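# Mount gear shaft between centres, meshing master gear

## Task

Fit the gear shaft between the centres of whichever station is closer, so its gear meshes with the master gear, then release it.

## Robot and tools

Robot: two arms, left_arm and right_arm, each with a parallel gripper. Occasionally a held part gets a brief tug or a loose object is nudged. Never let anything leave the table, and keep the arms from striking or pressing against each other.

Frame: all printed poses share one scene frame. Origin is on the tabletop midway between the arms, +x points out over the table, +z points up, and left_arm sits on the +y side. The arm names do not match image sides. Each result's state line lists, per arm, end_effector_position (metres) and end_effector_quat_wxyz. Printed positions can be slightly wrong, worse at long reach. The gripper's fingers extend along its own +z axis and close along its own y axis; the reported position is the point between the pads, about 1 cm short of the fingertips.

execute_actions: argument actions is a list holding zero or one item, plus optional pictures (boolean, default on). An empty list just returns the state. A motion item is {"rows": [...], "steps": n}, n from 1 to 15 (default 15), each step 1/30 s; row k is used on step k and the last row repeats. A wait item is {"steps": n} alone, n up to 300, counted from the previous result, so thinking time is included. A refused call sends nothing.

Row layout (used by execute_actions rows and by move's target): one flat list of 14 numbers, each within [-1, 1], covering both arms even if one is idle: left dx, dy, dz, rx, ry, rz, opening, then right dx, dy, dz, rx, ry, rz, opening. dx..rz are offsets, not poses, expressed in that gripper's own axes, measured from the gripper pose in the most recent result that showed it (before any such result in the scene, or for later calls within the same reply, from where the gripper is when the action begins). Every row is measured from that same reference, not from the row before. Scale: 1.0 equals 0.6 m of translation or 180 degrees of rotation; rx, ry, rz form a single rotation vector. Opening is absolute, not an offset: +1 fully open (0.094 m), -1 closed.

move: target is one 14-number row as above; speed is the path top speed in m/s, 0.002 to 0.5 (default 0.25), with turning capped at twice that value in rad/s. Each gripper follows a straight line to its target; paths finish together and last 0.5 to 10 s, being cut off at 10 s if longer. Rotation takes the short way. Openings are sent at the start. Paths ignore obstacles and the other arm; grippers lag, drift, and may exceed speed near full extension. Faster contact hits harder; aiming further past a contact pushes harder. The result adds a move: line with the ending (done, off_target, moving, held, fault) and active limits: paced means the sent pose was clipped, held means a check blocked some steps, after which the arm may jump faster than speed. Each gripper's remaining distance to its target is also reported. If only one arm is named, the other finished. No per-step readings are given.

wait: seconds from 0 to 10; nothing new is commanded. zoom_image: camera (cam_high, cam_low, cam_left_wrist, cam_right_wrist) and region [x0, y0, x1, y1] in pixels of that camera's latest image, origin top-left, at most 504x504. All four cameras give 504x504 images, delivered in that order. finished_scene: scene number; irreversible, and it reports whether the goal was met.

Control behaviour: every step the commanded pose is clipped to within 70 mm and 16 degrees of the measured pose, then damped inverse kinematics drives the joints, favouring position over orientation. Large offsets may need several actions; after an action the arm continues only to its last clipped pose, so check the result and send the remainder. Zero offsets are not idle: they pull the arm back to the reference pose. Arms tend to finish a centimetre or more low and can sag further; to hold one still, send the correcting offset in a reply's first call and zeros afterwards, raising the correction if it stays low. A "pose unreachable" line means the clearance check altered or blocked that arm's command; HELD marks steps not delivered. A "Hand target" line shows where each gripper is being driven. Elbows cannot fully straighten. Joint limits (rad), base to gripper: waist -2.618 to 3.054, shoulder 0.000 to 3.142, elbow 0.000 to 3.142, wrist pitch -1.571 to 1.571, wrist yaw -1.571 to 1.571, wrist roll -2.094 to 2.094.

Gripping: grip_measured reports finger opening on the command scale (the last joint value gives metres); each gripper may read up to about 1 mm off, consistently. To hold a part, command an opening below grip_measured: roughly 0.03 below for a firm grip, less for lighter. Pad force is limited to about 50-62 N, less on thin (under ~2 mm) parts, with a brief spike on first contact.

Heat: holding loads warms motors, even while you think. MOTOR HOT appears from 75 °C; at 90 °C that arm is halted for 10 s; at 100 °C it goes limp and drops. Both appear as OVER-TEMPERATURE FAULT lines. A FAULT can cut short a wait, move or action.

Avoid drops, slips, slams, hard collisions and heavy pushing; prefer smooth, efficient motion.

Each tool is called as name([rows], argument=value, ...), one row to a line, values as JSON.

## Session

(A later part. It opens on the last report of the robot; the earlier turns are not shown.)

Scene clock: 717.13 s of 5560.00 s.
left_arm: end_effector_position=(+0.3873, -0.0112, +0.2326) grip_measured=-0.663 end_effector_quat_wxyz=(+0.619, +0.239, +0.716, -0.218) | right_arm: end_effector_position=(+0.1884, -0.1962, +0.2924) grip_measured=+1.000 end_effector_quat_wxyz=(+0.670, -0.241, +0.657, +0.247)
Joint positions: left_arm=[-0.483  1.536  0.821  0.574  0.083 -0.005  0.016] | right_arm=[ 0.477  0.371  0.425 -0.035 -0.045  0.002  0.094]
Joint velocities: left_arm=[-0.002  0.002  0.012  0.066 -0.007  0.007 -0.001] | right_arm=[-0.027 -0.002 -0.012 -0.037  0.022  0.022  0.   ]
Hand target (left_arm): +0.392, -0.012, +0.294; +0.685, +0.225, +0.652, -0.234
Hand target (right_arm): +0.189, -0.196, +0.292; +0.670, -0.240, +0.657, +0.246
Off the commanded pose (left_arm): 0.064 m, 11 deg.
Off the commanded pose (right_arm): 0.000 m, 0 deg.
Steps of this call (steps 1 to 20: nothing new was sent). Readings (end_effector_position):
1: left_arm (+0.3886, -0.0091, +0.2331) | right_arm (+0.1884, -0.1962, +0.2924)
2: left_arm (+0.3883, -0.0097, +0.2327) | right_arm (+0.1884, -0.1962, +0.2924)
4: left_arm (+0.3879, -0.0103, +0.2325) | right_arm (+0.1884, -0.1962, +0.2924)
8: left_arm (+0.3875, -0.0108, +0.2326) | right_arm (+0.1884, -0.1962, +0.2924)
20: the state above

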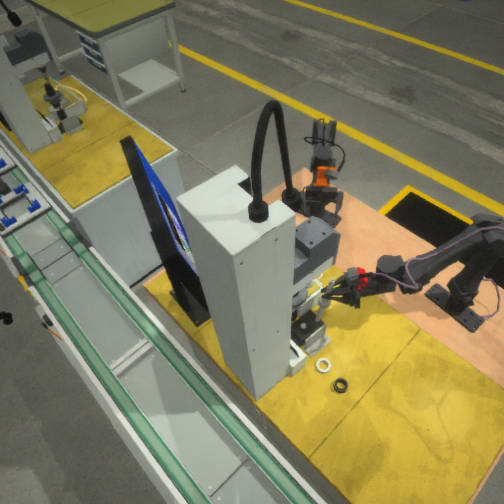

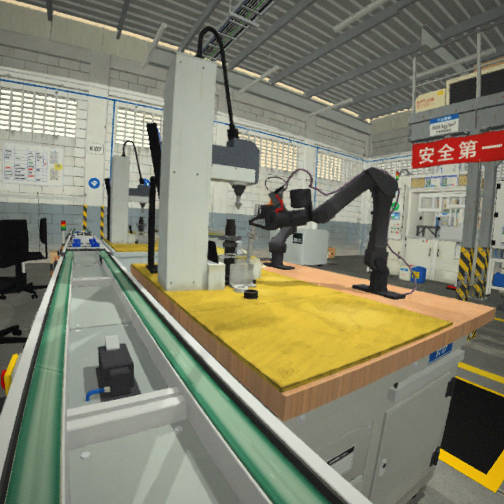

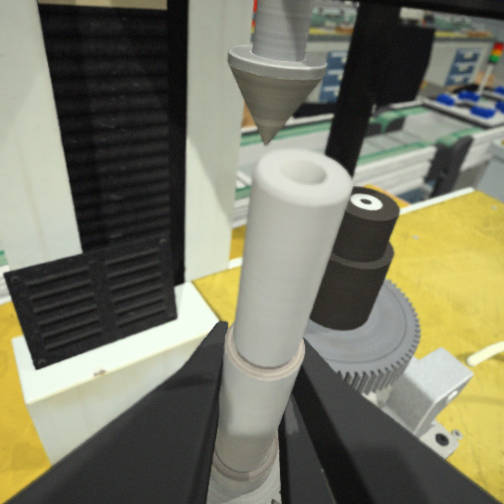

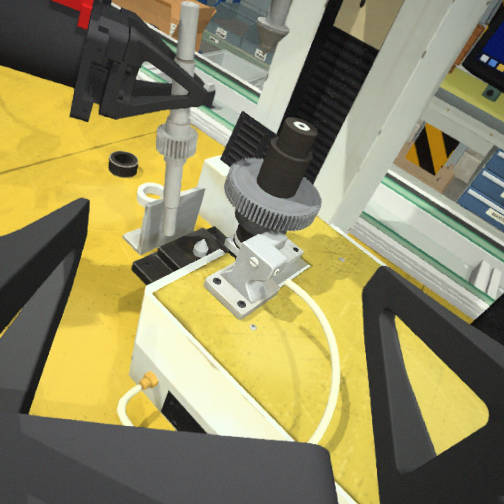

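zoom_image(camera="cam_right_wrist", region=[100, 0, 340, 300])

zoom_image(camera="cam_high", region=[280, 260, 400, 370])

Region (100, 0, 340, 300) of cam_right_wrist's 504x504 image, scaled by 1.680, with more detail than that image has; it fills the left 403 columns of this view, and the rest is white.

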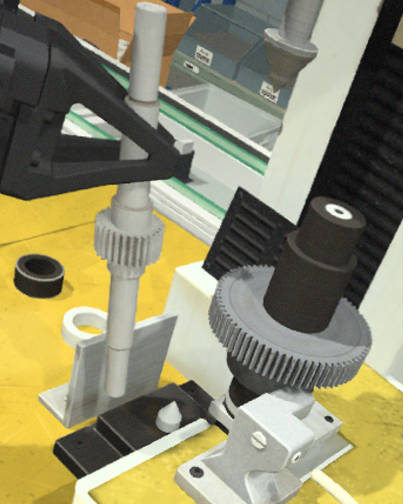

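Region (280, 260, 400, 370) of cam_high's 504x504 image, scaled by 4.200, with more detail than that image has; it fills the top 462 rows of this view, and the rest is white.

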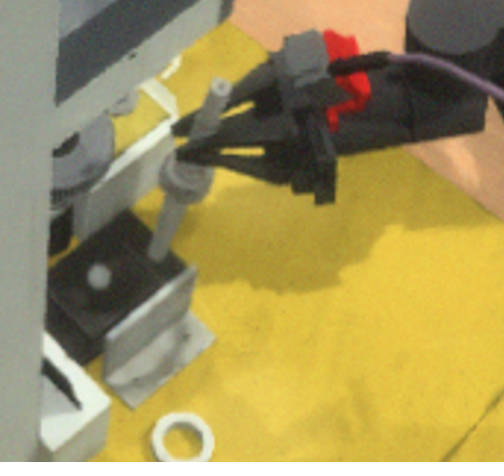

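execute_actions([
  {"rows": [[-0.1067, 0.0049, 0.0082, 0.0013, -0.061, 0.006, -0.72, 0, 0, 0, 0, 0, 0, 1], [-0.1078, 0.0055, 0.0131, 0.0013, -0.061, 0.007, -0.72, 0, 0, 0, 0, 0, 0, 1], [-0.1088, 0.0062, 0.018, 0.0013, -0.061, 0.008, -0.72, 0, 0, 0, 0, 0, 0, 1], [-0.1098, 0.0068, 0.0229, 0.0013, -0.061, 0.009, -0.72, 0, 0, 0, 0, 0, 0, 1], [-0.1109, 0.0075, 0.0278, 0.0013, -0.061, 0.010, -0.72, 0, 0, 0, 0, 0, 0, 1], [-0.1119, 0.0081, 0.0327, 0.0013, -0.061, 0.011, -0.72, 0, 0, 0, 0, 0, 0, 1], [-0.1129, 0.0088, 0.0376, 0.0013, -0.061, 0.011, -0.72, 0, 0, 0, 0, 0, 0, 1], [-0.1139, 0.0094, 0.0425, 0.0013, -0.061, 0.011, -0.72, 0, 0, 0, 0, 0, 0, 1], [-0.115, 0.0101, 0.0474, 0.0013, -0.061, 0.011, -0.72, 0, 0, 0, 0, 0, 0, 1], [-0.116, 0.0107, 0.0523, 0.0013, -0.061, 0.011, -0.72, 0, 0, 0, 0, 0, 0, 1]], "steps": 15},
], pictures=false)

execute_actions([
  {"steps": 20},
])

zoom_image(camera="cam_right_wrist", region=[100, 0, 340, 300])

zoom_image(camera="cam_high", region=[280, 260, 400, 370])

Scene clock: 770.03 s of 5560.00 s.
left_arm: end_effector_position=(+0.4124, -0.0291, +0.2355) grip_measured=-0.663 end_effector_quat_wxyz=(+0.622, +0.244, +0.712, -0.218) | right_arm: end_effector_position=(+0.1884, -0.1962, +0.2924) grip_measured=+1.000 end_effector_quat_wxyz=(+0.670, -0.241, +0.657, +0.247)
Joint positions: left_arm=[-0.483  1.649  0.942  0.574  0.091  0.006  0.016] | right_arm=[ 0.477  0.371  0.425 -0.035 -0.045  0.002  0.094]
Joint velocities: left_arm=[-0.022  0.061  0.022 -0.066 -0.037  0.007  0.001] | right_arm=[-0.002  0.002 -0.022 -0.007 -0.051 -0.037  0.   ]
Hand target (left_arm): +0.418, -0.028, +0.296; +0.686, +0.231, +0.650, -0.230
Hand target (right_arm): +0.188, -0.196, +0.292; +0.670, -0.241, +0.657, +0.247
Off the commanded pose (left_arm): 0.063 m, 11 deg.
Off the commanded pose (right_arm): 0.000 m, 0 deg.
Steps of this call (steps 1 to 90: nothing new was sent; then 49.40 s passed at rest; steps 91 to 105: all 15 steps of this action). Readings (end_effector_position):
91: left_arm (+0.3874, -0.0113, +0.2329) | right_arm (+0.1884, -0.1962, +0.2924)
92: left_arm (+0.3880, -0.0120, +0.2332) | right_arm (+0.1884, -0.1962, +0.2924)
94: left_arm (+0.3910, -0.0144, +0.2346) | right_arm (+0.1884, -0.1962, +0.2924)
98: left_arm (+0.4005, -0.0211, +0.2368) | right_arm (+0.1884, -0.1962, +0.2924)
105: the state above

Scene clock: 770.70 s of 5560.00 s.
left_arm: end_effector_position=(+0.4125, -0.0294, +0.2346) grip_measured=-0.663 end_effector_quat_wxyz=(+0.621, +0.245, +0.712, -0.218) | right_arm: end_effector_position=(+0.1884, -0.1962, +0.2924) grip_measured=+1.000 end_effector_quat_wxyz=(+0.670, -0.241, +0.657, +0.247)
Joint positions: left_arm=[-0.483  1.651  0.942  0.574  0.092  0.006  0.016] | right_arm=[ 0.477  0.371  0.425 -0.035 -0.045  0.002  0.094]
Joint velocities: left_arm=[-0.012 -0.007 -0.017 -0.037 -0.051  0.066  0.   ] | right_arm=[ 0.002 -0.002  0.002 -0.007 -0.037  0.007  0.   ]
Hand target (left_arm): +0.418, -0.028, +0.296; +0.686, +0.231, +0.650, -0.230
Hand target (right_arm): +0.188, -0.196, +0.292; +0.670, -0.241, +0.657, +0.247
Off the commanded pose (left_arm): 0.063 m, 11 deg.
Off the commanded pose (right_arm): 0.000 m, 0 deg.
Steps of this call (steps 1 to 20: nothing new was sent). Readings (end_effector_position):
1: left_arm (+0.4125, -0.0292, +0.2350) | right_arm (+0.1884, -0.1962, +0.2924)
2: left_arm (+0.4126, -0.0293, +0.2348) | right_arm (+0.1884, -0.1962, +0.2924)
4: left_arm (+0.4125, -0.0293, +0.2346) | right_arm (+0.1884, -0.1962, +0.2924)
8: left_arm (+0.4125, -0.0293, +0.2346) | right_arm (+0.1884, -0.1962, +0.2924)
20: the state above

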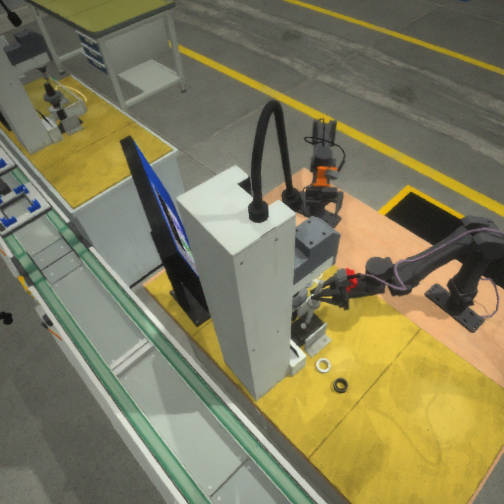

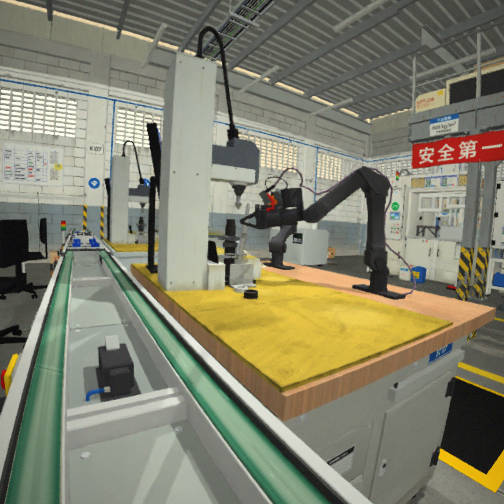

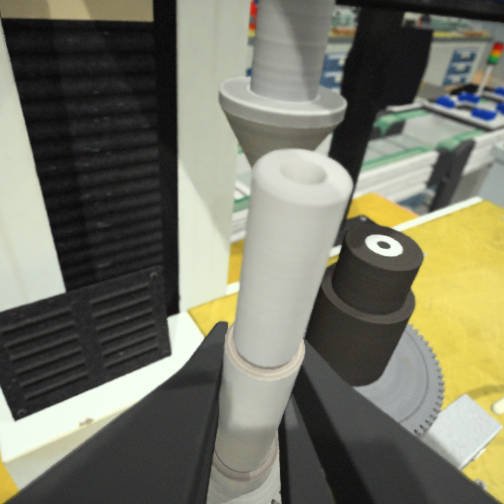

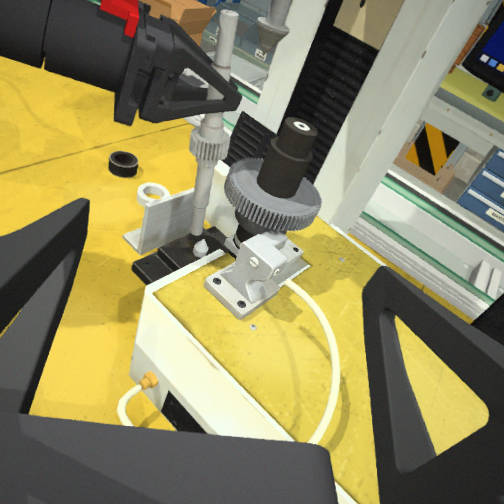

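Region (100, 0, 340, 300) of cam_right_wrist's 504x504 image, scaled by 1.680, with more detail than that image has; it fills the left 403 columns of this view, and the rest is white.

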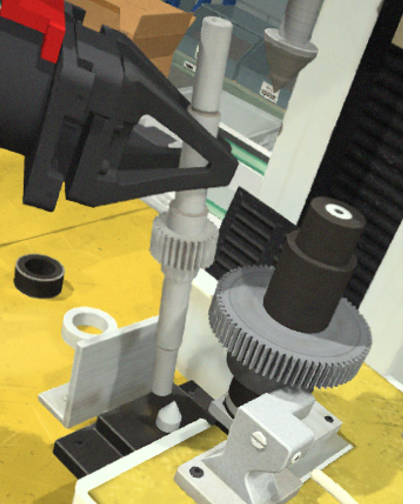

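Region (280, 260, 400, 370) of cam_high's 504x504 image, scaled by 4.200, with more detail than that image has; it fills the top 462 rows of this view, and the rest is white.

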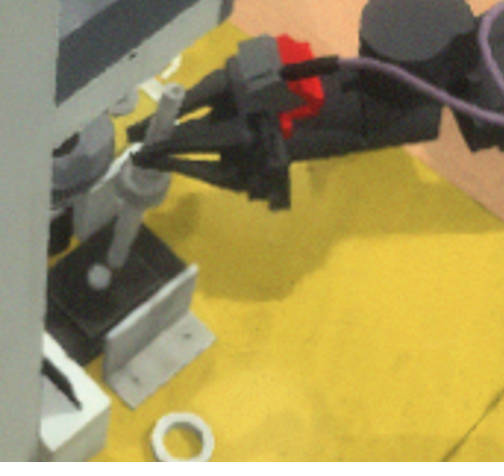

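execute_actions([
  {"rows": [[-0.1055, 0.008, 0.004, -0.0016, -0.0577, 0.0076, -0.72, 0, 0, 0, 0, 0, 0, 1], [-0.1058, 0.007, 0.006, -0.0016, -0.0577, 0.0076, -0.72, 0, 0, 0, 0, 0, 0, 1], [-0.106, 0.006, 0.008, -0.0016, -0.0577, 0.0076, -0.72, 0, 0, 0, 0, 0, 0, 1], [-0.1063, 0.005, 0.010, -0.0016, -0.0577, 0.0076, -0.72, 0, 0, 0, 0, 0, 0, 1], [-0.1066, 0.005, 0.012, -0.0016, -0.0577, 0.0076, -0.72, 0, 0, 0, 0, 0, 0, 1], [-0.1069, 0.005, 0.014, -0.0016, -0.0577, 0.0076, -0.72, 0, 0, 0, 0, 0, 0, 1], [-0.1072, 0.005, 0.016, -0.0016, -0.0577, 0.0076, -0.72, 0, 0, 0, 0, 0, 0, 1], [-0.1075, 0.005, 0.0187, -0.0016, -0.0577, 0.0076, -0.72, 0, 0, 0, 0, 0, 0, 1]], "steps": 15},
], pictures=false)

execute_actions([
  {"steps": 15},
])

zoom_image(camera="cam_right_wrist", region=[150, 180, 270, 280])

zoom_image(camera="cam_high", region=[285, 290, 345, 350])

Scene clock: 792.30 s of 5560.00 s.
left_arm: end_effector_position=(+0.4211, -0.0350, +0.2370) grip_measured=-0.663 end_effector_quat_wxyz=(+0.623, +0.245, +0.711, -0.218) | right_arm: end_effector_position=(+0.1884, -0.1962, +0.2924) grip_measured=+1.000 end_effector_quat_wxyz=(+0.670, -0.241, +0.657, +0.247)
Joint positions: left_arm=[-0.483  1.685  0.986  0.569  0.092  0.006  0.016] | right_arm=[ 0.477  0.371  0.425 -0.035 -0.045  0.002  0.094]
Joint velocities: left_arm=[ 0.022  0.012  0.002  0.007 -0.022  0.007 -0.   ] | right_arm=[ 0.007 -0.037 -0.012  0.007 -0.051 -0.095  0.   ]
Hand target (left_arm): +0.424, -0.036, +0.296; +0.684, +0.232, +0.652, -0.231
Hand target (right_arm): +0.188, -0.196, +0.292; +0.670, -0.241, +0.657, +0.247
Off the commanded pose (left_arm): 0.061 m, 10 deg.
Off the commanded pose (right_arm): 0.000 m, 0 deg.
Steps of this call (steps 1 to 90: nothing new was sent; then 18.10 s passed at rest; steps 91 to 105: all 15 steps of this action). Readings (end_effector_position):
91: left_arm (+0.4125, -0.0294, +0.2346) | right_arm (+0.1884, -0.1962, +0.2924)
92: left_arm (+0.4126, -0.0295, +0.2348) | right_arm (+0.1884, -0.1962, +0.2924)
94: left_arm (+0.4137, -0.0301, +0.2357) | right_arm (+0.1884, -0.1962, +0.2924)
98: left_arm (+0.4178, -0.0328, +0.2382) | right_arm (+0.1884, -0.1962, +0.2924)
105: the state above

Scene clock: 792.80 s of 5560.00 s.
left_arm: end_effector_position=(+0.4211, -0.0350, +0.2363) grip_measured=-0.663 end_effector_quat_wxyz=(+0.622, +0.245, +0.711, -0.218) | right_arm: end_effector_position=(+0.1884, -0.1962, +0.2924) grip_measured=+1.000 end_effector_quat_wxyz=(+0.670, -0.241, +0.657, +0.247)
Joint positions: left_arm=[-0.483  1.686  0.986  0.568  0.092  0.006  0.016] | right_arm=[ 0.477  0.371  0.425 -0.035 -0.045  0.002  0.094]
Joint velocities: left_arm=[-0.007 -0.002 -0.002  0.007 -0.051  0.022  0.   ] | right_arm=[-0.012  0.007 -0.012 -0.007  0.007 -0.066  0.   ]
Hand target (left_arm): +0.424, -0.036, +0.296; +0.685, +0.232, +0.652, -0.231
Hand target (right_arm): +0.188, -0.196, +0.292; +0.670, -0.241, +0.657, +0.247
Off the commanded pose (left_arm): 0.061 m, 10 deg.
Off the commanded pose (right_arm): 0.000 m, 0 deg.
Steps of this call (steps 1 to 15: nothing new was sent). Readings (end_effector_position):
1: left_arm (+0.4211, -0.0350, +0.2367) | right_arm (+0.1884, -0.1962, +0.2924)
2: left_arm (+0.4212, -0.0350, +0.2364) | right_arm (+0.1884, -0.1962, +0.2924)
4: left_arm (+0.4211, -0.0350, +0.2363) | right_arm (+0.1884, -0.1962, +0.2924)
8: left_arm (+0.4211, -0.0350, +0.2363) | right_arm (+0.1884, -0.1962, +0.2924)
15: the state above

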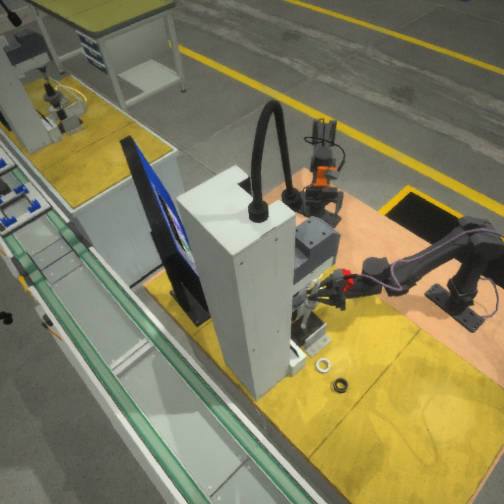

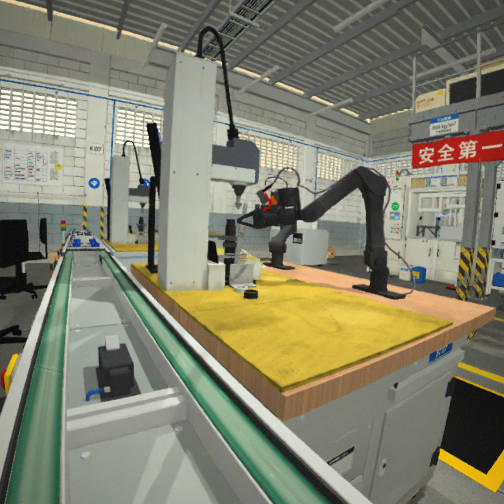

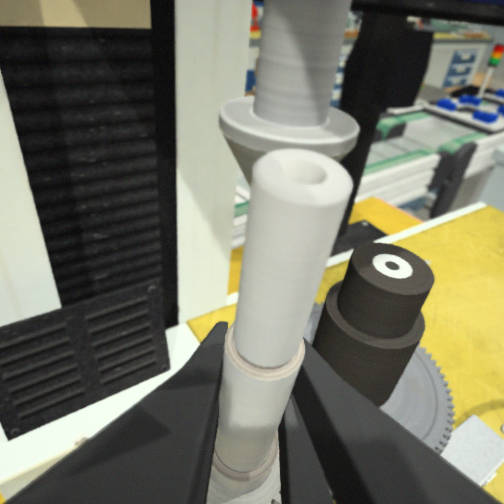

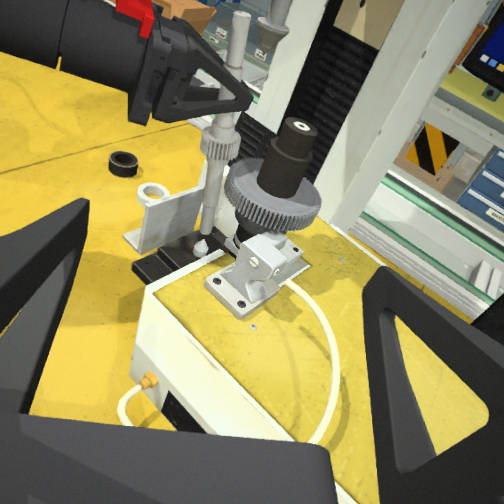

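Region (150, 180, 270, 280) of cam_right_wrist's 504x504 image, scaled by 4.200, with more detail than that image has.

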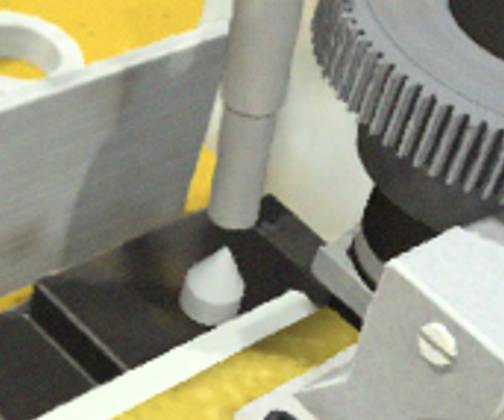

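Region (285, 290, 345, 350) of cam_high's 504x504 image, scaled by 8.400, with more detail than that image has.

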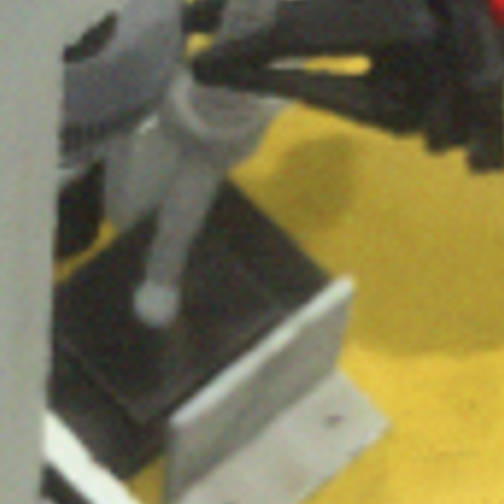

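execute_actions(actions=[])

Scene clock: 812.83 s of 5560.00 s.
left_arm: end_effector_position=(+0.4211, -0.0350, +0.2363) grip_measured=-0.663 end_effector_quat_wxyz=(+0.622, +0.245, +0.711, -0.218) | right_arm: end_effector_position=(+0.1884, -0.1962, +0.2924) grip_measured=+1.000 end_effector_quat_wxyz=(+0.670, -0.241, +0.657, +0.247)
Joint positions: left_arm=[-0.483  1.686  0.986  0.568  0.092  0.006  0.016] | right_arm=[ 0.477  0.371  0.425 -0.035 -0.045  0.002  0.094]
Joint velocities: left_arm=[ 0.012  0.012 -0.022  0.007  0.037  0.022 -0.   ] | right_arm=[ 0.012 -0.007 -0.012  0.022 -0.007 -0.037  0.   ]
Hand target (left_arm): +0.424, -0.036, +0.296; +0.685, +0.232, +0.652, -0.231
Hand target (right_arm): +0.188, -0.196, +0.292; +0.670, -0.241, +0.657, +0.247
Off the commanded pose (left_arm): 0.061 m, 10 deg.
Off the commanded pose (right_arm): 0.000 m, 0 deg.
Steps of this call (steps 1 to 90: nothing new was sent; then 17.03 s passed at rest). Readings (end_effector_position):
1: left_arm (+0.4211, -0.0350, +0.2363) | right_arm (+0.1884, -0.1962, +0.2924)
2: left_arm (+0.4211, -0.0350, +0.2363) | right_arm (+0.1884, -0.1962, +0.2924)
4: left_arm (+0.4211, -0.0350, +0.2363) | right_arm (+0.1884, -0.1962, +0.2924)
8: left_arm (+0.4211, -0.0350, +0.2363) | right_arm (+0.1884, -0.1962, +0.2924)
90: the state above

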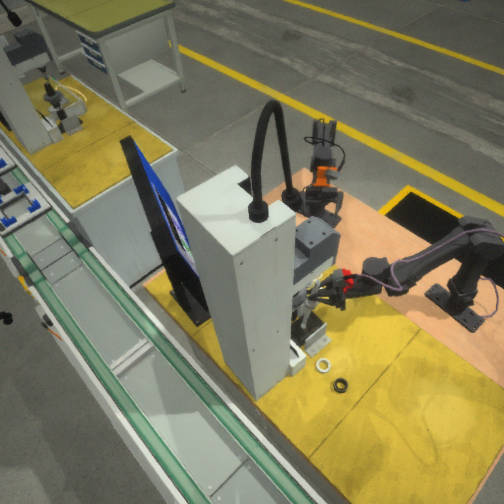

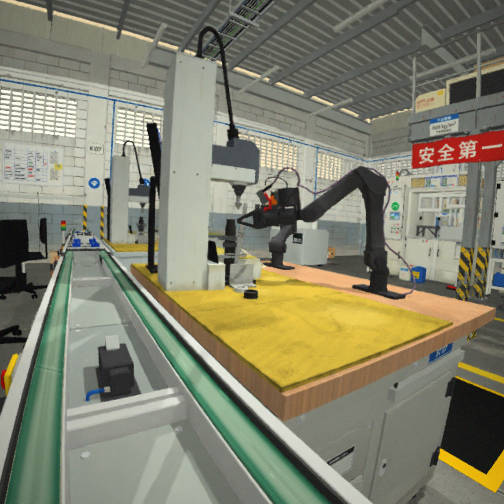

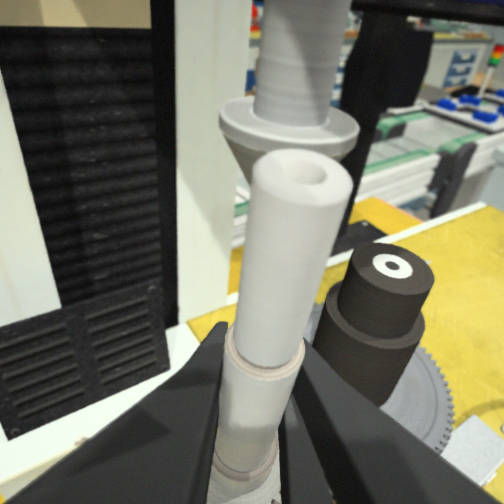

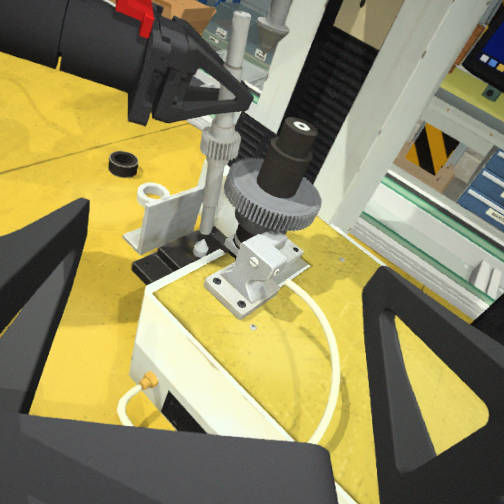

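zoom_image(camera="cam_right_wrist", region=[130, 150, 290, 290])

Region (130, 150, 290, 290) of cam_right_wrist's 504x504 image, scaled by 3.150, with more detail than that image has; it fills the top 441 rows of this view, and the rest is white.

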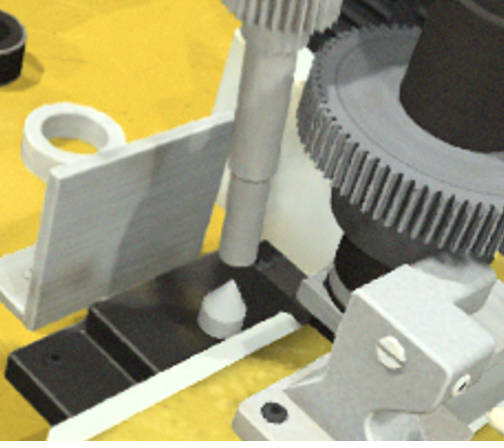

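execute_actions([
  {"rows": [[-0.0975,0.0013,-0.0078,-0.0009,-0.0558,0.0069,-0.72,0,0,0,0,0,0,1],[-0.096,0.0013,-0.0076,-0.0009,-0.0558,0.0069,-0.72,0,0,0,0,0,0,1],[-0.0945,0.0013,-0.0074,-0.0009,-0.0558,0.0069,-0.72,0,0,0,0,0,0,1],[-0.093,0.0013,-0.0072,-0.0009,-0.0558,0.0069,-0.72,0,0,0,0,0,0,1],[-0.0915,0.0013,-0.007,-0.0009,-0.0558,0.0069,-0.72,0,0,0,0,0,0,1],[-0.09,0.0013,-0.0068,-0.0009,-0.0558,0.0069,-0.72,0,0,0,0,0,0,1],[-0.0885,0.0013,-0.0066,-0.0009,-0.0558,0.0069,-0.72,0,0,0,0,0,0,1],[-0.087,0.0013,-0.0064,-0.0009,-0.0558,0.0069,-0.72,0,0,0,0,0,0,1],[-0.0855,0.0013,-0.0062,-0.0009,-0.0558,0.0069,-0.72,0,0,0,0,0,0,1],[-0.084,0.0013,-0.006,-0.0009,-0.0558,0.0069,-0.72,0,0,0,0,0,0,1],[-0.083,0.0013,-0.006,-0.0009,-0.0558,0.0069,-0.72,0,0,0,0,0,0,1]], "steps": 15},
], pictures=false)

execute_actions([
  {"steps": 15},
])

Scene clock: 834.90 s of 5560.00 s.
left_arm: end_effector_position=(+0.4215, -0.0352, +0.2393) grip_measured=-0.663 end_effector_quat_wxyz=(+0.626, +0.244, +0.707, -0.219) | right_arm: end_effector_position=(+0.1884, -0.1962, +0.2924) grip_measured=+1.000 end_effector_quat_wxyz=(+0.670, -0.241, +0.657, +0.247)
Joint positions: left_arm=[-0.483  1.686  0.986  0.58   0.092  0.006  0.016] | right_arm=[ 0.477  0.371  0.425 -0.035 -0.045  0.002  0.094]
Joint velocities: left_arm=[-0.002  0.007  0.002 -0.022 -0.007  0.051 -0.001] | right_arm=[-0.022  0.002 -0.002 -0.022  0.037  0.007  0.   ]
Hand target (left_arm): +0.421, -0.035, +0.286; +0.682, +0.232, +0.654, -0.232
Hand target (right_arm): +0.188, -0.196, +0.292; +0.670, -0.241, +0.657, +0.247
Off the commanded pose (left_arm): 0.047 m, 9 deg.
Off the commanded pose (right_arm): 0.000 m, 0 deg.
Steps of this call (steps 1 to 90: nothing new was sent; then 18.57 s passed at rest; steps 91 to 105: all 15 steps of this action). Readings (end_effector_position):
91: left_arm (+0.4211, -0.0350, +0.2363) | right_arm (+0.1884, -0.1962, +0.2924)
92: left_arm (+0.4211, -0.0350, +0.2363) | right_arm (+0.1884, -0.1962, +0.2924)
94: left_arm (+0.4211, -0.0350, +0.2363) | right_arm (+0.1884, -0.1962, +0.2924)
98: left_arm (+0.4212, -0.0350, +0.2366) | right_arm (+0.1884, -0.1962, +0.2924)
105: the state above

Scene clock: 835.40 s of 5560.00 s.
left_arm: end_effector_position=(+0.4216, -0.0353, +0.2402) grip_measured=-0.663 end_effector_quat_wxyz=(+0.628, +0.243, +0.706, -0.220) | right_arm: end_effector_position=(+0.1884, -0.1962, +0.2924) grip_measured=+1.000 end_effector_quat_wxyz=(+0.670, -0.241, +0.657, +0.247)
Joint positions: left_arm=[-0.483  1.686  0.986  0.583  0.092  0.006  0.016] | right_arm=[ 0.477  0.371  0.425 -0.035 -0.045  0.002  0.094]
Joint velocities: left_arm=[-0.002  0.002 -0.017  0.007 -0.022  0.007 -0.   ] | right_arm=[ 0.002  0.007 -0.027  0.022 -0.051  0.037  0.   ]
Hand target (left_arm): +0.421, -0.035, +0.286; +0.682, +0.232, +0.654, -0.232
Hand target (right_arm): +0.188, -0.196, +0.292; +0.670, -0.241, +0.657, +0.247
Off the commanded pose (left_arm): 0.046 m, 9 deg.
Off the commanded pose (right_arm): 0.000 m, 0 deg.
Steps of this call (steps 1 to 15: nothing new was sent). Readings (end_effector_position):
1: left_arm (+0.4215, -0.0352, +0.2396) | right_arm (+0.1884, -0.1962, +0.2924)
2: left_arm (+0.4215, -0.0352, +0.2398) | right_arm (+0.1884, -0.1962, +0.2924)
4: left_arm (+0.4215, -0.0353, +0.2400) | right_arm (+0.1884, -0.1962, +0.2924)
8: left_arm (+0.4216, -0.0353, +0.2402) | right_arm (+0.1884, -0.1962, +0.2924)
15: the state above

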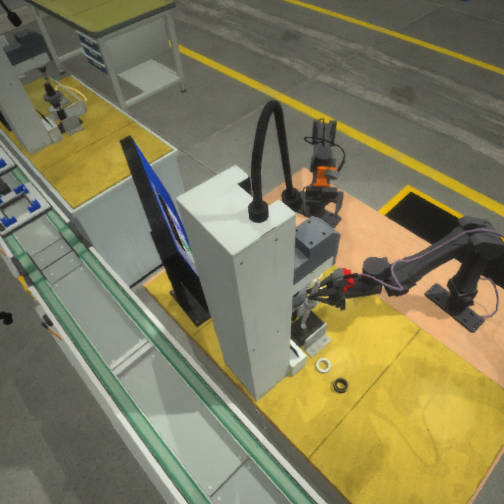

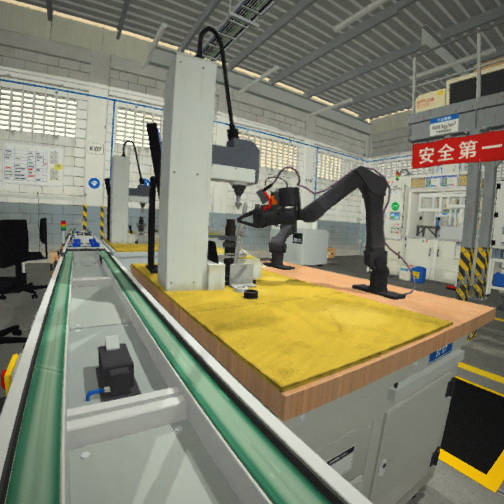

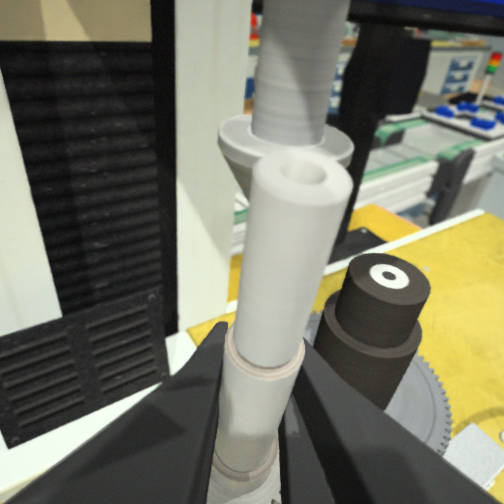

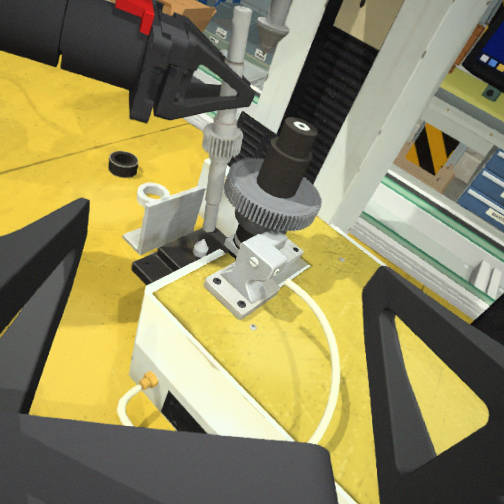

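execute_actions([
  {"rows": [[-0.075,0.0013,-0.0043,-0.0007,-0.05,0.007,-0.72,0,0,0,0,0,0,1],[-0.0735,0.0014,-0.0036,-0.0007,-0.0497,0.007,-0.72,0,0,0,0,0,0,1],[-0.072,0.0015,-0.0029,-0.0007,-0.0494,0.007,-0.72,0,0,0,0,0,0,1],[-0.0705,0.0016,-0.0022,-0.0007,-0.0491,0.007,-0.72,0,0,0,0,0,0,1],[-0.069,0.0017,-0.0015,-0.0007,-0.0488,0.007,-0.72,0,0,0,0,0,0,1],[-0.0675,0.0018,-0.0008,-0.0007,-0.0485,0.007,-0.72,0,0,0,0,0,0,1],[-0.066,0.0019,-0.0001,-0.0007,-0.0482,0.007,-0.72,0,0,0,0,0,0,1],[-0.0645,0.002,0.0006,-0.0007,-0.0479,0.007,-0.72,0,0,0,0,0,0,1],[-0.063,0.0021,0.0013,-0.0007,-0.0476,0.007,-0.72,0,0,0,0,0,0,1],[-0.0615,0.0023,0.002,-0.0007,-0.0473,0.007,-0.72,0,0,0,0,0,0,1],[-0.0604,0.0024,0.0024,-0.0007,-0.047,0.007,-0.72,0,0,0,0,0,0,1]], "steps": 15},
], pictures=false)

execute_actions([
  {"steps": 15},
])

zoom_image(camera="cam_right_wrist", region=[130, 150, 290, 290])

Scene clock: 852.20 s of 5560.00 s.
left_arm: end_effector_position=(+0.4232, -0.0363, +0.2265) grip_measured=-0.663 end_effector_quat_wxyz=(+0.621, +0.245, +0.712, -0.217) | right_arm: end_effector_position=(+0.1884, -0.1962, +0.2924) grip_measured=+1.000 end_effector_quat_wxyz=(+0.670, -0.241, +0.657, +0.247)
Joint positions: left_arm=[-0.483  1.711  0.976  0.599  0.092  0.008  0.016] | right_arm=[ 0.477  0.371  0.425 -0.035 -0.045  0.002  0.094]
Joint velocities: left_arm=[ 0.007  0.027 -0.061 -0.022 -0.022  0.051 -0.   ] | right_arm=[ 0.012 -0.012  0.012 -0.022 -0.007 -0.051  0.   ]
Hand target (left_arm): +0.424, -0.036, +0.275; +0.678, +0.235, +0.657, -0.229
Hand target (right_arm): +0.188, -0.196, +0.292; +0.670, -0.241, +0.657, +0.247
Off the commanded pose (left_arm): 0.050 m, 10 deg.
Off the commanded pose (right_arm): 0.000 m, 0 deg.
Steps of this call (steps 1 to 90: nothing new was sent; then 13.30 s passed at rest; steps 91 to 105: all 15 steps of this action). Readings (end_effector_position):
91: left_arm (+0.4216, -0.0353, +0.2402) | right_arm (+0.1884, -0.1962, +0.2924)
92: left_arm (+0.4216, -0.0353, +0.2402) | right_arm (+0.1884, -0.1962, +0.2924)
94: left_arm (+0.4216, -0.0353, +0.2400) | right_arm (+0.1884, -0.1962, +0.2924)
98: left_arm (+0.4228, -0.0361, +0.2376) | right_arm (+0.1884, -0.1962, +0.2924)
105: the state above

Scene clock: 852.70 s of 5560.00 s.
left_arm: end_effector_position=(+0.4229, -0.0362, +0.2250) grip_measured=-0.663 end_effector_quat_wxyz=(+0.620, +0.246, +0.713, -0.217) | right_arm: end_effector_position=(+0.1884, -0.1962, +0.2924) grip_measured=+1.000 end_effector_quat_wxyz=(+0.670, -0.241, +0.657, +0.247)
Joint positions: left_arm=[-0.483  1.713  0.973  0.602  0.092  0.008  0.016] | right_arm=[ 0.477  0.371  0.425 -0.035 -0.045  0.002  0.094]
Joint velocities: left_arm=[-0.002 -0.007  0.007  0.007 -0.007  0.037 -0.   ] | right_arm=[-0.002  0.002  0.007 -0.022 -0.022 -0.007  0.   ]
Hand target (left_arm): +0.424, -0.036, +0.275; +0.678, +0.234, +0.657, -0.229
Hand target (right_arm): +0.188, -0.196, +0.292; +0.670, -0.241, +0.657, +0.247
Off the commanded pose (left_arm): 0.051 m, 10 deg.
Off the commanded pose (right_arm): 0.000 m, 0 deg.
Steps of this call (steps 1 to 15: nothing new was sent). Readings (end_effector_position):
1: left_arm (+0.4230, -0.0362, +0.2254) | right_arm (+0.1884, -0.1962, +0.2924)
2: left_arm (+0.4229, -0.0362, +0.2248) | right_arm (+0.1884, -0.1962, +0.2924)
4: left_arm (+0.4228, -0.0361, +0.2243) | right_arm (+0.1884, -0.1962, +0.2924)
8: left_arm (+0.4229, -0.0362, +0.2249) | right_arm (+0.1884, -0.1962, +0.2924)
15: the state above

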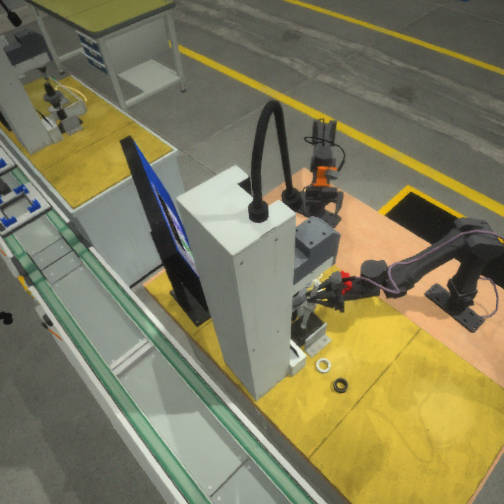

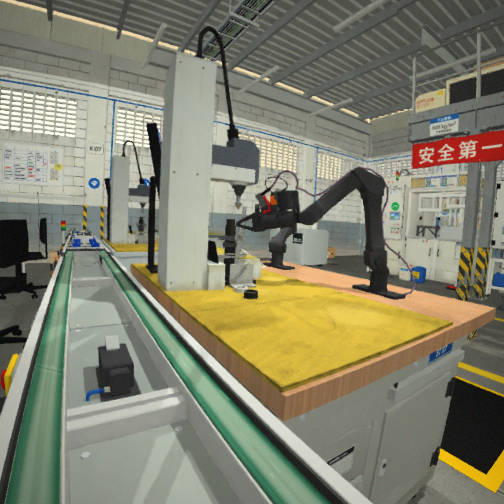

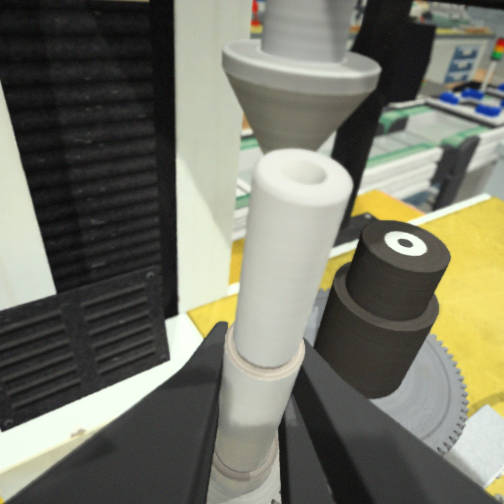

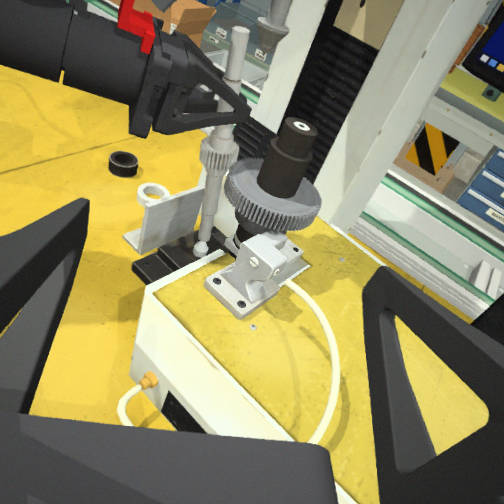

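Region (130, 150, 290, 290) of cam_right_wrist's 504x504 image, scaled by 3.150, with more detail than that image has; it fills the top 441 rows of this view, and the rest is white.

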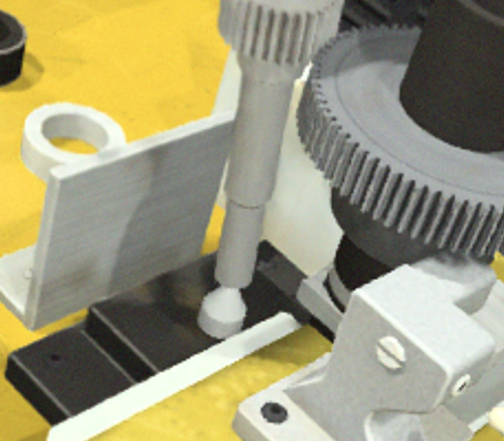

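zoom_image(camera="cam_low", region=[200, 180, 300, 300])

zoom_image(camera="cam_high", region=[280, 280, 350, 350])

Region (200, 180, 300, 300) of cam_low's 504x504 image, scaled by 4.200, with more detail than that image has.

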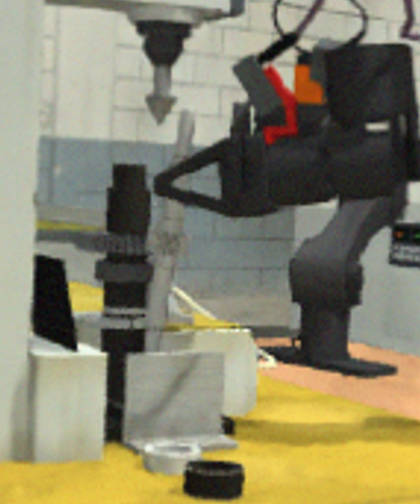

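Region (280, 280, 350, 350) of cam_high's 504x504 image, scaled by 7.200, with more detail than that image has.

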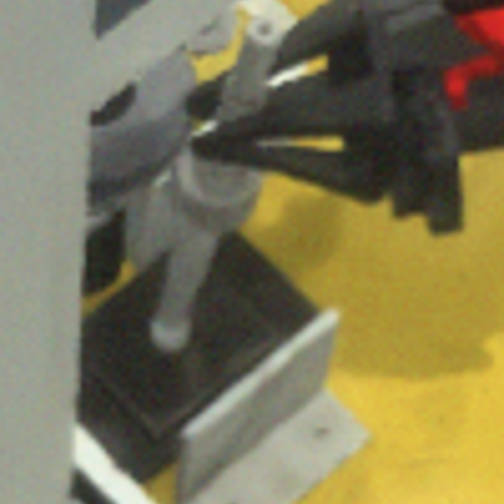

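execute_actions([
  {"rows": [[-0.0835,0.0022,-0.0048,-0.0007,-0.054,0.007,-0.72,0,0,0,0,0,0,1],[-0.082,0.0022,-0.0046,-0.0007,-0.0538,0.007,-0.72,0,0,0,0,0,0,1],[-0.0805,0.0022,-0.0044,-0.0007,-0.0536,0.007,-0.72,0,0,0,0,0,0,1],[-0.079,0.0022,-0.0042,-0.0007,-0.0534,0.007,-0.72,0,0,0,0,0,0,1],[-0.0775,0.0022,-0.004,-0.0007,-0.0532,0.007,-0.72,0,0,0,0,0,0,1],[-0.076,0.0022,-0.0038,-0.0007,-0.053,0.007,-0.72,0,0,0,0,0,0,1],[-0.0745,0.0022,-0.0036,-0.0007,-0.0528,0.007,-0.72,0,0,0,0,0,0,1],[-0.073,0.0022,-0.0034,-0.0007,-0.0526,0.007,-0.72,0,0,0,0,0,0,1],[-0.0715,0.0023,-0.0032,-0.0007,-0.0524,0.007,-0.72,0,0,0,0,0,0,1],[-0.07,0.0023,-0.003,-0.0007,-0.0522,0.007,-0.72,0,0,0,0,0,0,1],[-0.0685,0.0023,-0.0028,-0.0007,-0.052,0.007,-0.72,0,0,0,0,0,0,1],[-0.067,0.0023,-0.0026,-0.0007,-0.052,0.007,-0.72,0,0,0,0,0,0,1],[-0.0654,0.0023,-0.0023,-0.0007,-0.052,0.007,-0.72,0,0,0,0,0,0,1]], "steps": 15},
], pictures=false)

execute_actions([
  {"steps": 20},
])

zoom_image(camera="cam_right_wrist", region=[130, 150, 290, 290])

Scene clock: 873.10 s of 5560.00 s.
left_arm: end_effector_position=(+0.4221, -0.0367, +0.2206) grip_measured=-0.663 end_effector_quat_wxyz=(+0.622, +0.246, +0.710, -0.220) | right_arm: end_effector_position=(+0.1884, -0.1962, +0.2924) grip_measured=+1.000 end_effector_quat_wxyz=(+0.670, -0.241, +0.657, +0.247)
Joint positions: left_arm=[-0.483  1.723  0.956  0.637  0.097  0.007  0.016] | right_arm=[ 0.477  0.371  0.425 -0.035 -0.045  0.002  0.094]
Joint velocities: left_arm=[ 0.007 -0.007 -0.032  0.007  0.007 -0.051 -0.   ] | right_arm=[ 0.002 -0.017  0.022 -0.022 -0.007 -0.022  0.   ]
Hand target (left_arm): +0.424, -0.036, +0.264; +0.676, +0.235, +0.660, -0.229
Hand target (right_arm): +0.188, -0.196, +0.292; +0.670, -0.241, +0.657, +0.247
Off the commanded pose (left_arm): 0.044 m, 9 deg.
Off the commanded pose (right_arm): 0.000 m, 0 deg.
MOTOR HOT: a motor of the left arm reached 75 °C. Now the hottest motor of the left arm, joint 4 (wrist pitch), reports 75 °C. The controller's stop level is 90 °C. To cool a motor, set the load down, stop pushing, or move to a pose that needs little force.
Steps of this call (steps 1 to 90: nothing new was sent; then 16.90 s passed at rest; steps 91 to 105: all 15 steps of this action). Readings (end_effector_position):
91: left_arm (+0.4229, -0.0362, +0.2250) | right_arm (+0.1884, -0.1962, +0.2924)
92: left_arm (+0.4229, -0.0362, +0.2251) | right_arm (+0.1884, -0.1962, +0.2924)
94: left_arm (+0.4230, -0.0362, +0.2256) | right_arm (+0.1884, -0.1962, +0.2924)
98: left_arm (+0.4229, -0.0361, +0.2267) | right_arm (+0.1884, -0.1962, +0.2924)
105: the state above

Scene clock: 873.77 s of 5560.00 s.
left_arm: end_effector_position=(+0.4220, -0.0367, +0.2206) grip_measured=-0.663 end_effector_quat_wxyz=(+0.623, +0.246, +0.709, -0.220) | right_arm: end_effector_position=(+0.1884, -0.1962, +0.2924) grip_measured=+1.000 end_effector_quat_wxyz=(+0.670, -0.241, +0.657, +0.247)
Joint positions: left_arm=[-0.483  1.723  0.955  0.64   0.097  0.007  0.016] | right_arm=[ 0.477  0.371  0.425 -0.035 -0.045  0.002  0.094]
Joint velocities: left_arm=[-0.012  0.012 -0.007 -0.066 -0.007 -0.022 -0.001] | right_arm=[ 0.017 -0.007  0.002 -0.007 -0.037  0.007  0.   ]
Hand target (left_arm): +0.424, -0.036, +0.264; +0.676, +0.235, +0.659, -0.229
Hand target (right_arm): +0.188, -0.196, +0.292; +0.670, -0.241, +0.657, +0.247
Off the commanded pose (left_arm): 0.044 m, 9 deg.
Off the commanded pose (right_arm): 0.000 m, 0 deg.
MOTOR HOT: still on. Now the hottest motor of the left arm, joint 4 (wrist pitch), reports 75 °C; the controller's stop level is 90 °C.
Steps of this call (steps 1 to 20: nothing new was sent). Readings (end_effector_position):
1: left_arm (+0.4220, -0.0367, +0.2205) | right_arm (+0.1884, -0.1962, +0.2924)
2: left_arm (+0.4220, -0.0367, +0.2205) | right_arm (+0.1884, -0.1962, +0.2924)
4: left_arm (+0.4220, -0.0367, +0.2205) | right_arm (+0.1884, -0.1962, +0.2924)
8: left_arm (+0.4220, -0.0367, +0.2206) | right_arm (+0.1884, -0.1962, +0.2924)
20: the state above

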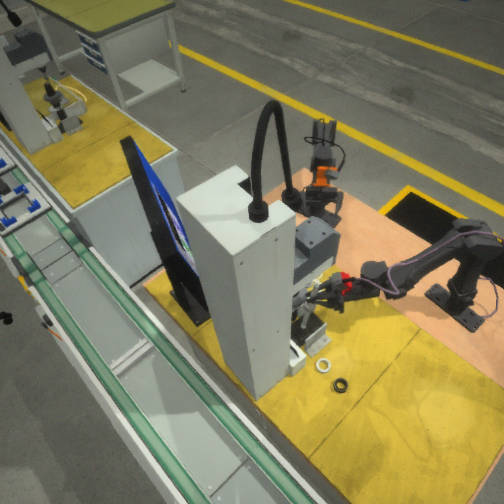

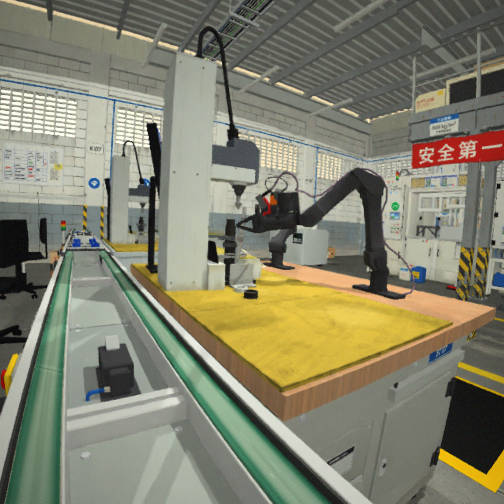

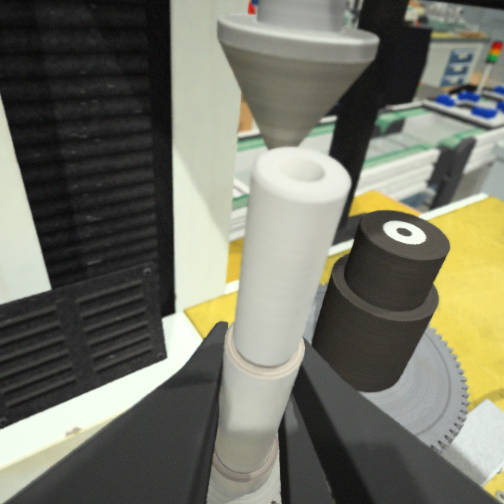

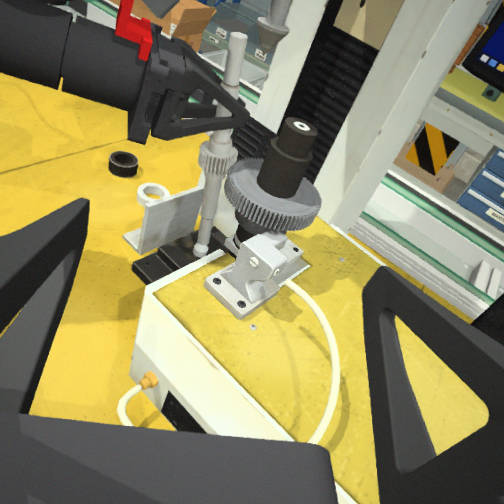

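Region (130, 150, 290, 290) of cam_right_wrist's 504x504 image, scaled by 3.150, with more detail than that image has; it fills the top 441 rows of this view, and the rest is white.

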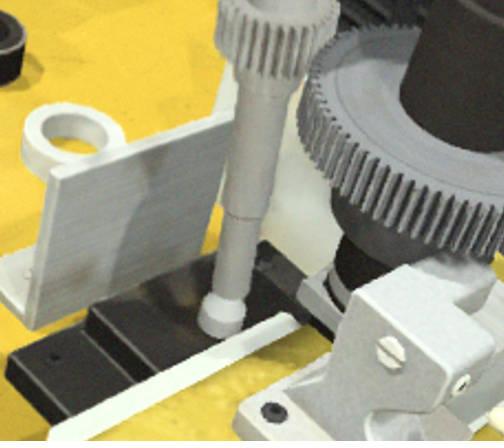

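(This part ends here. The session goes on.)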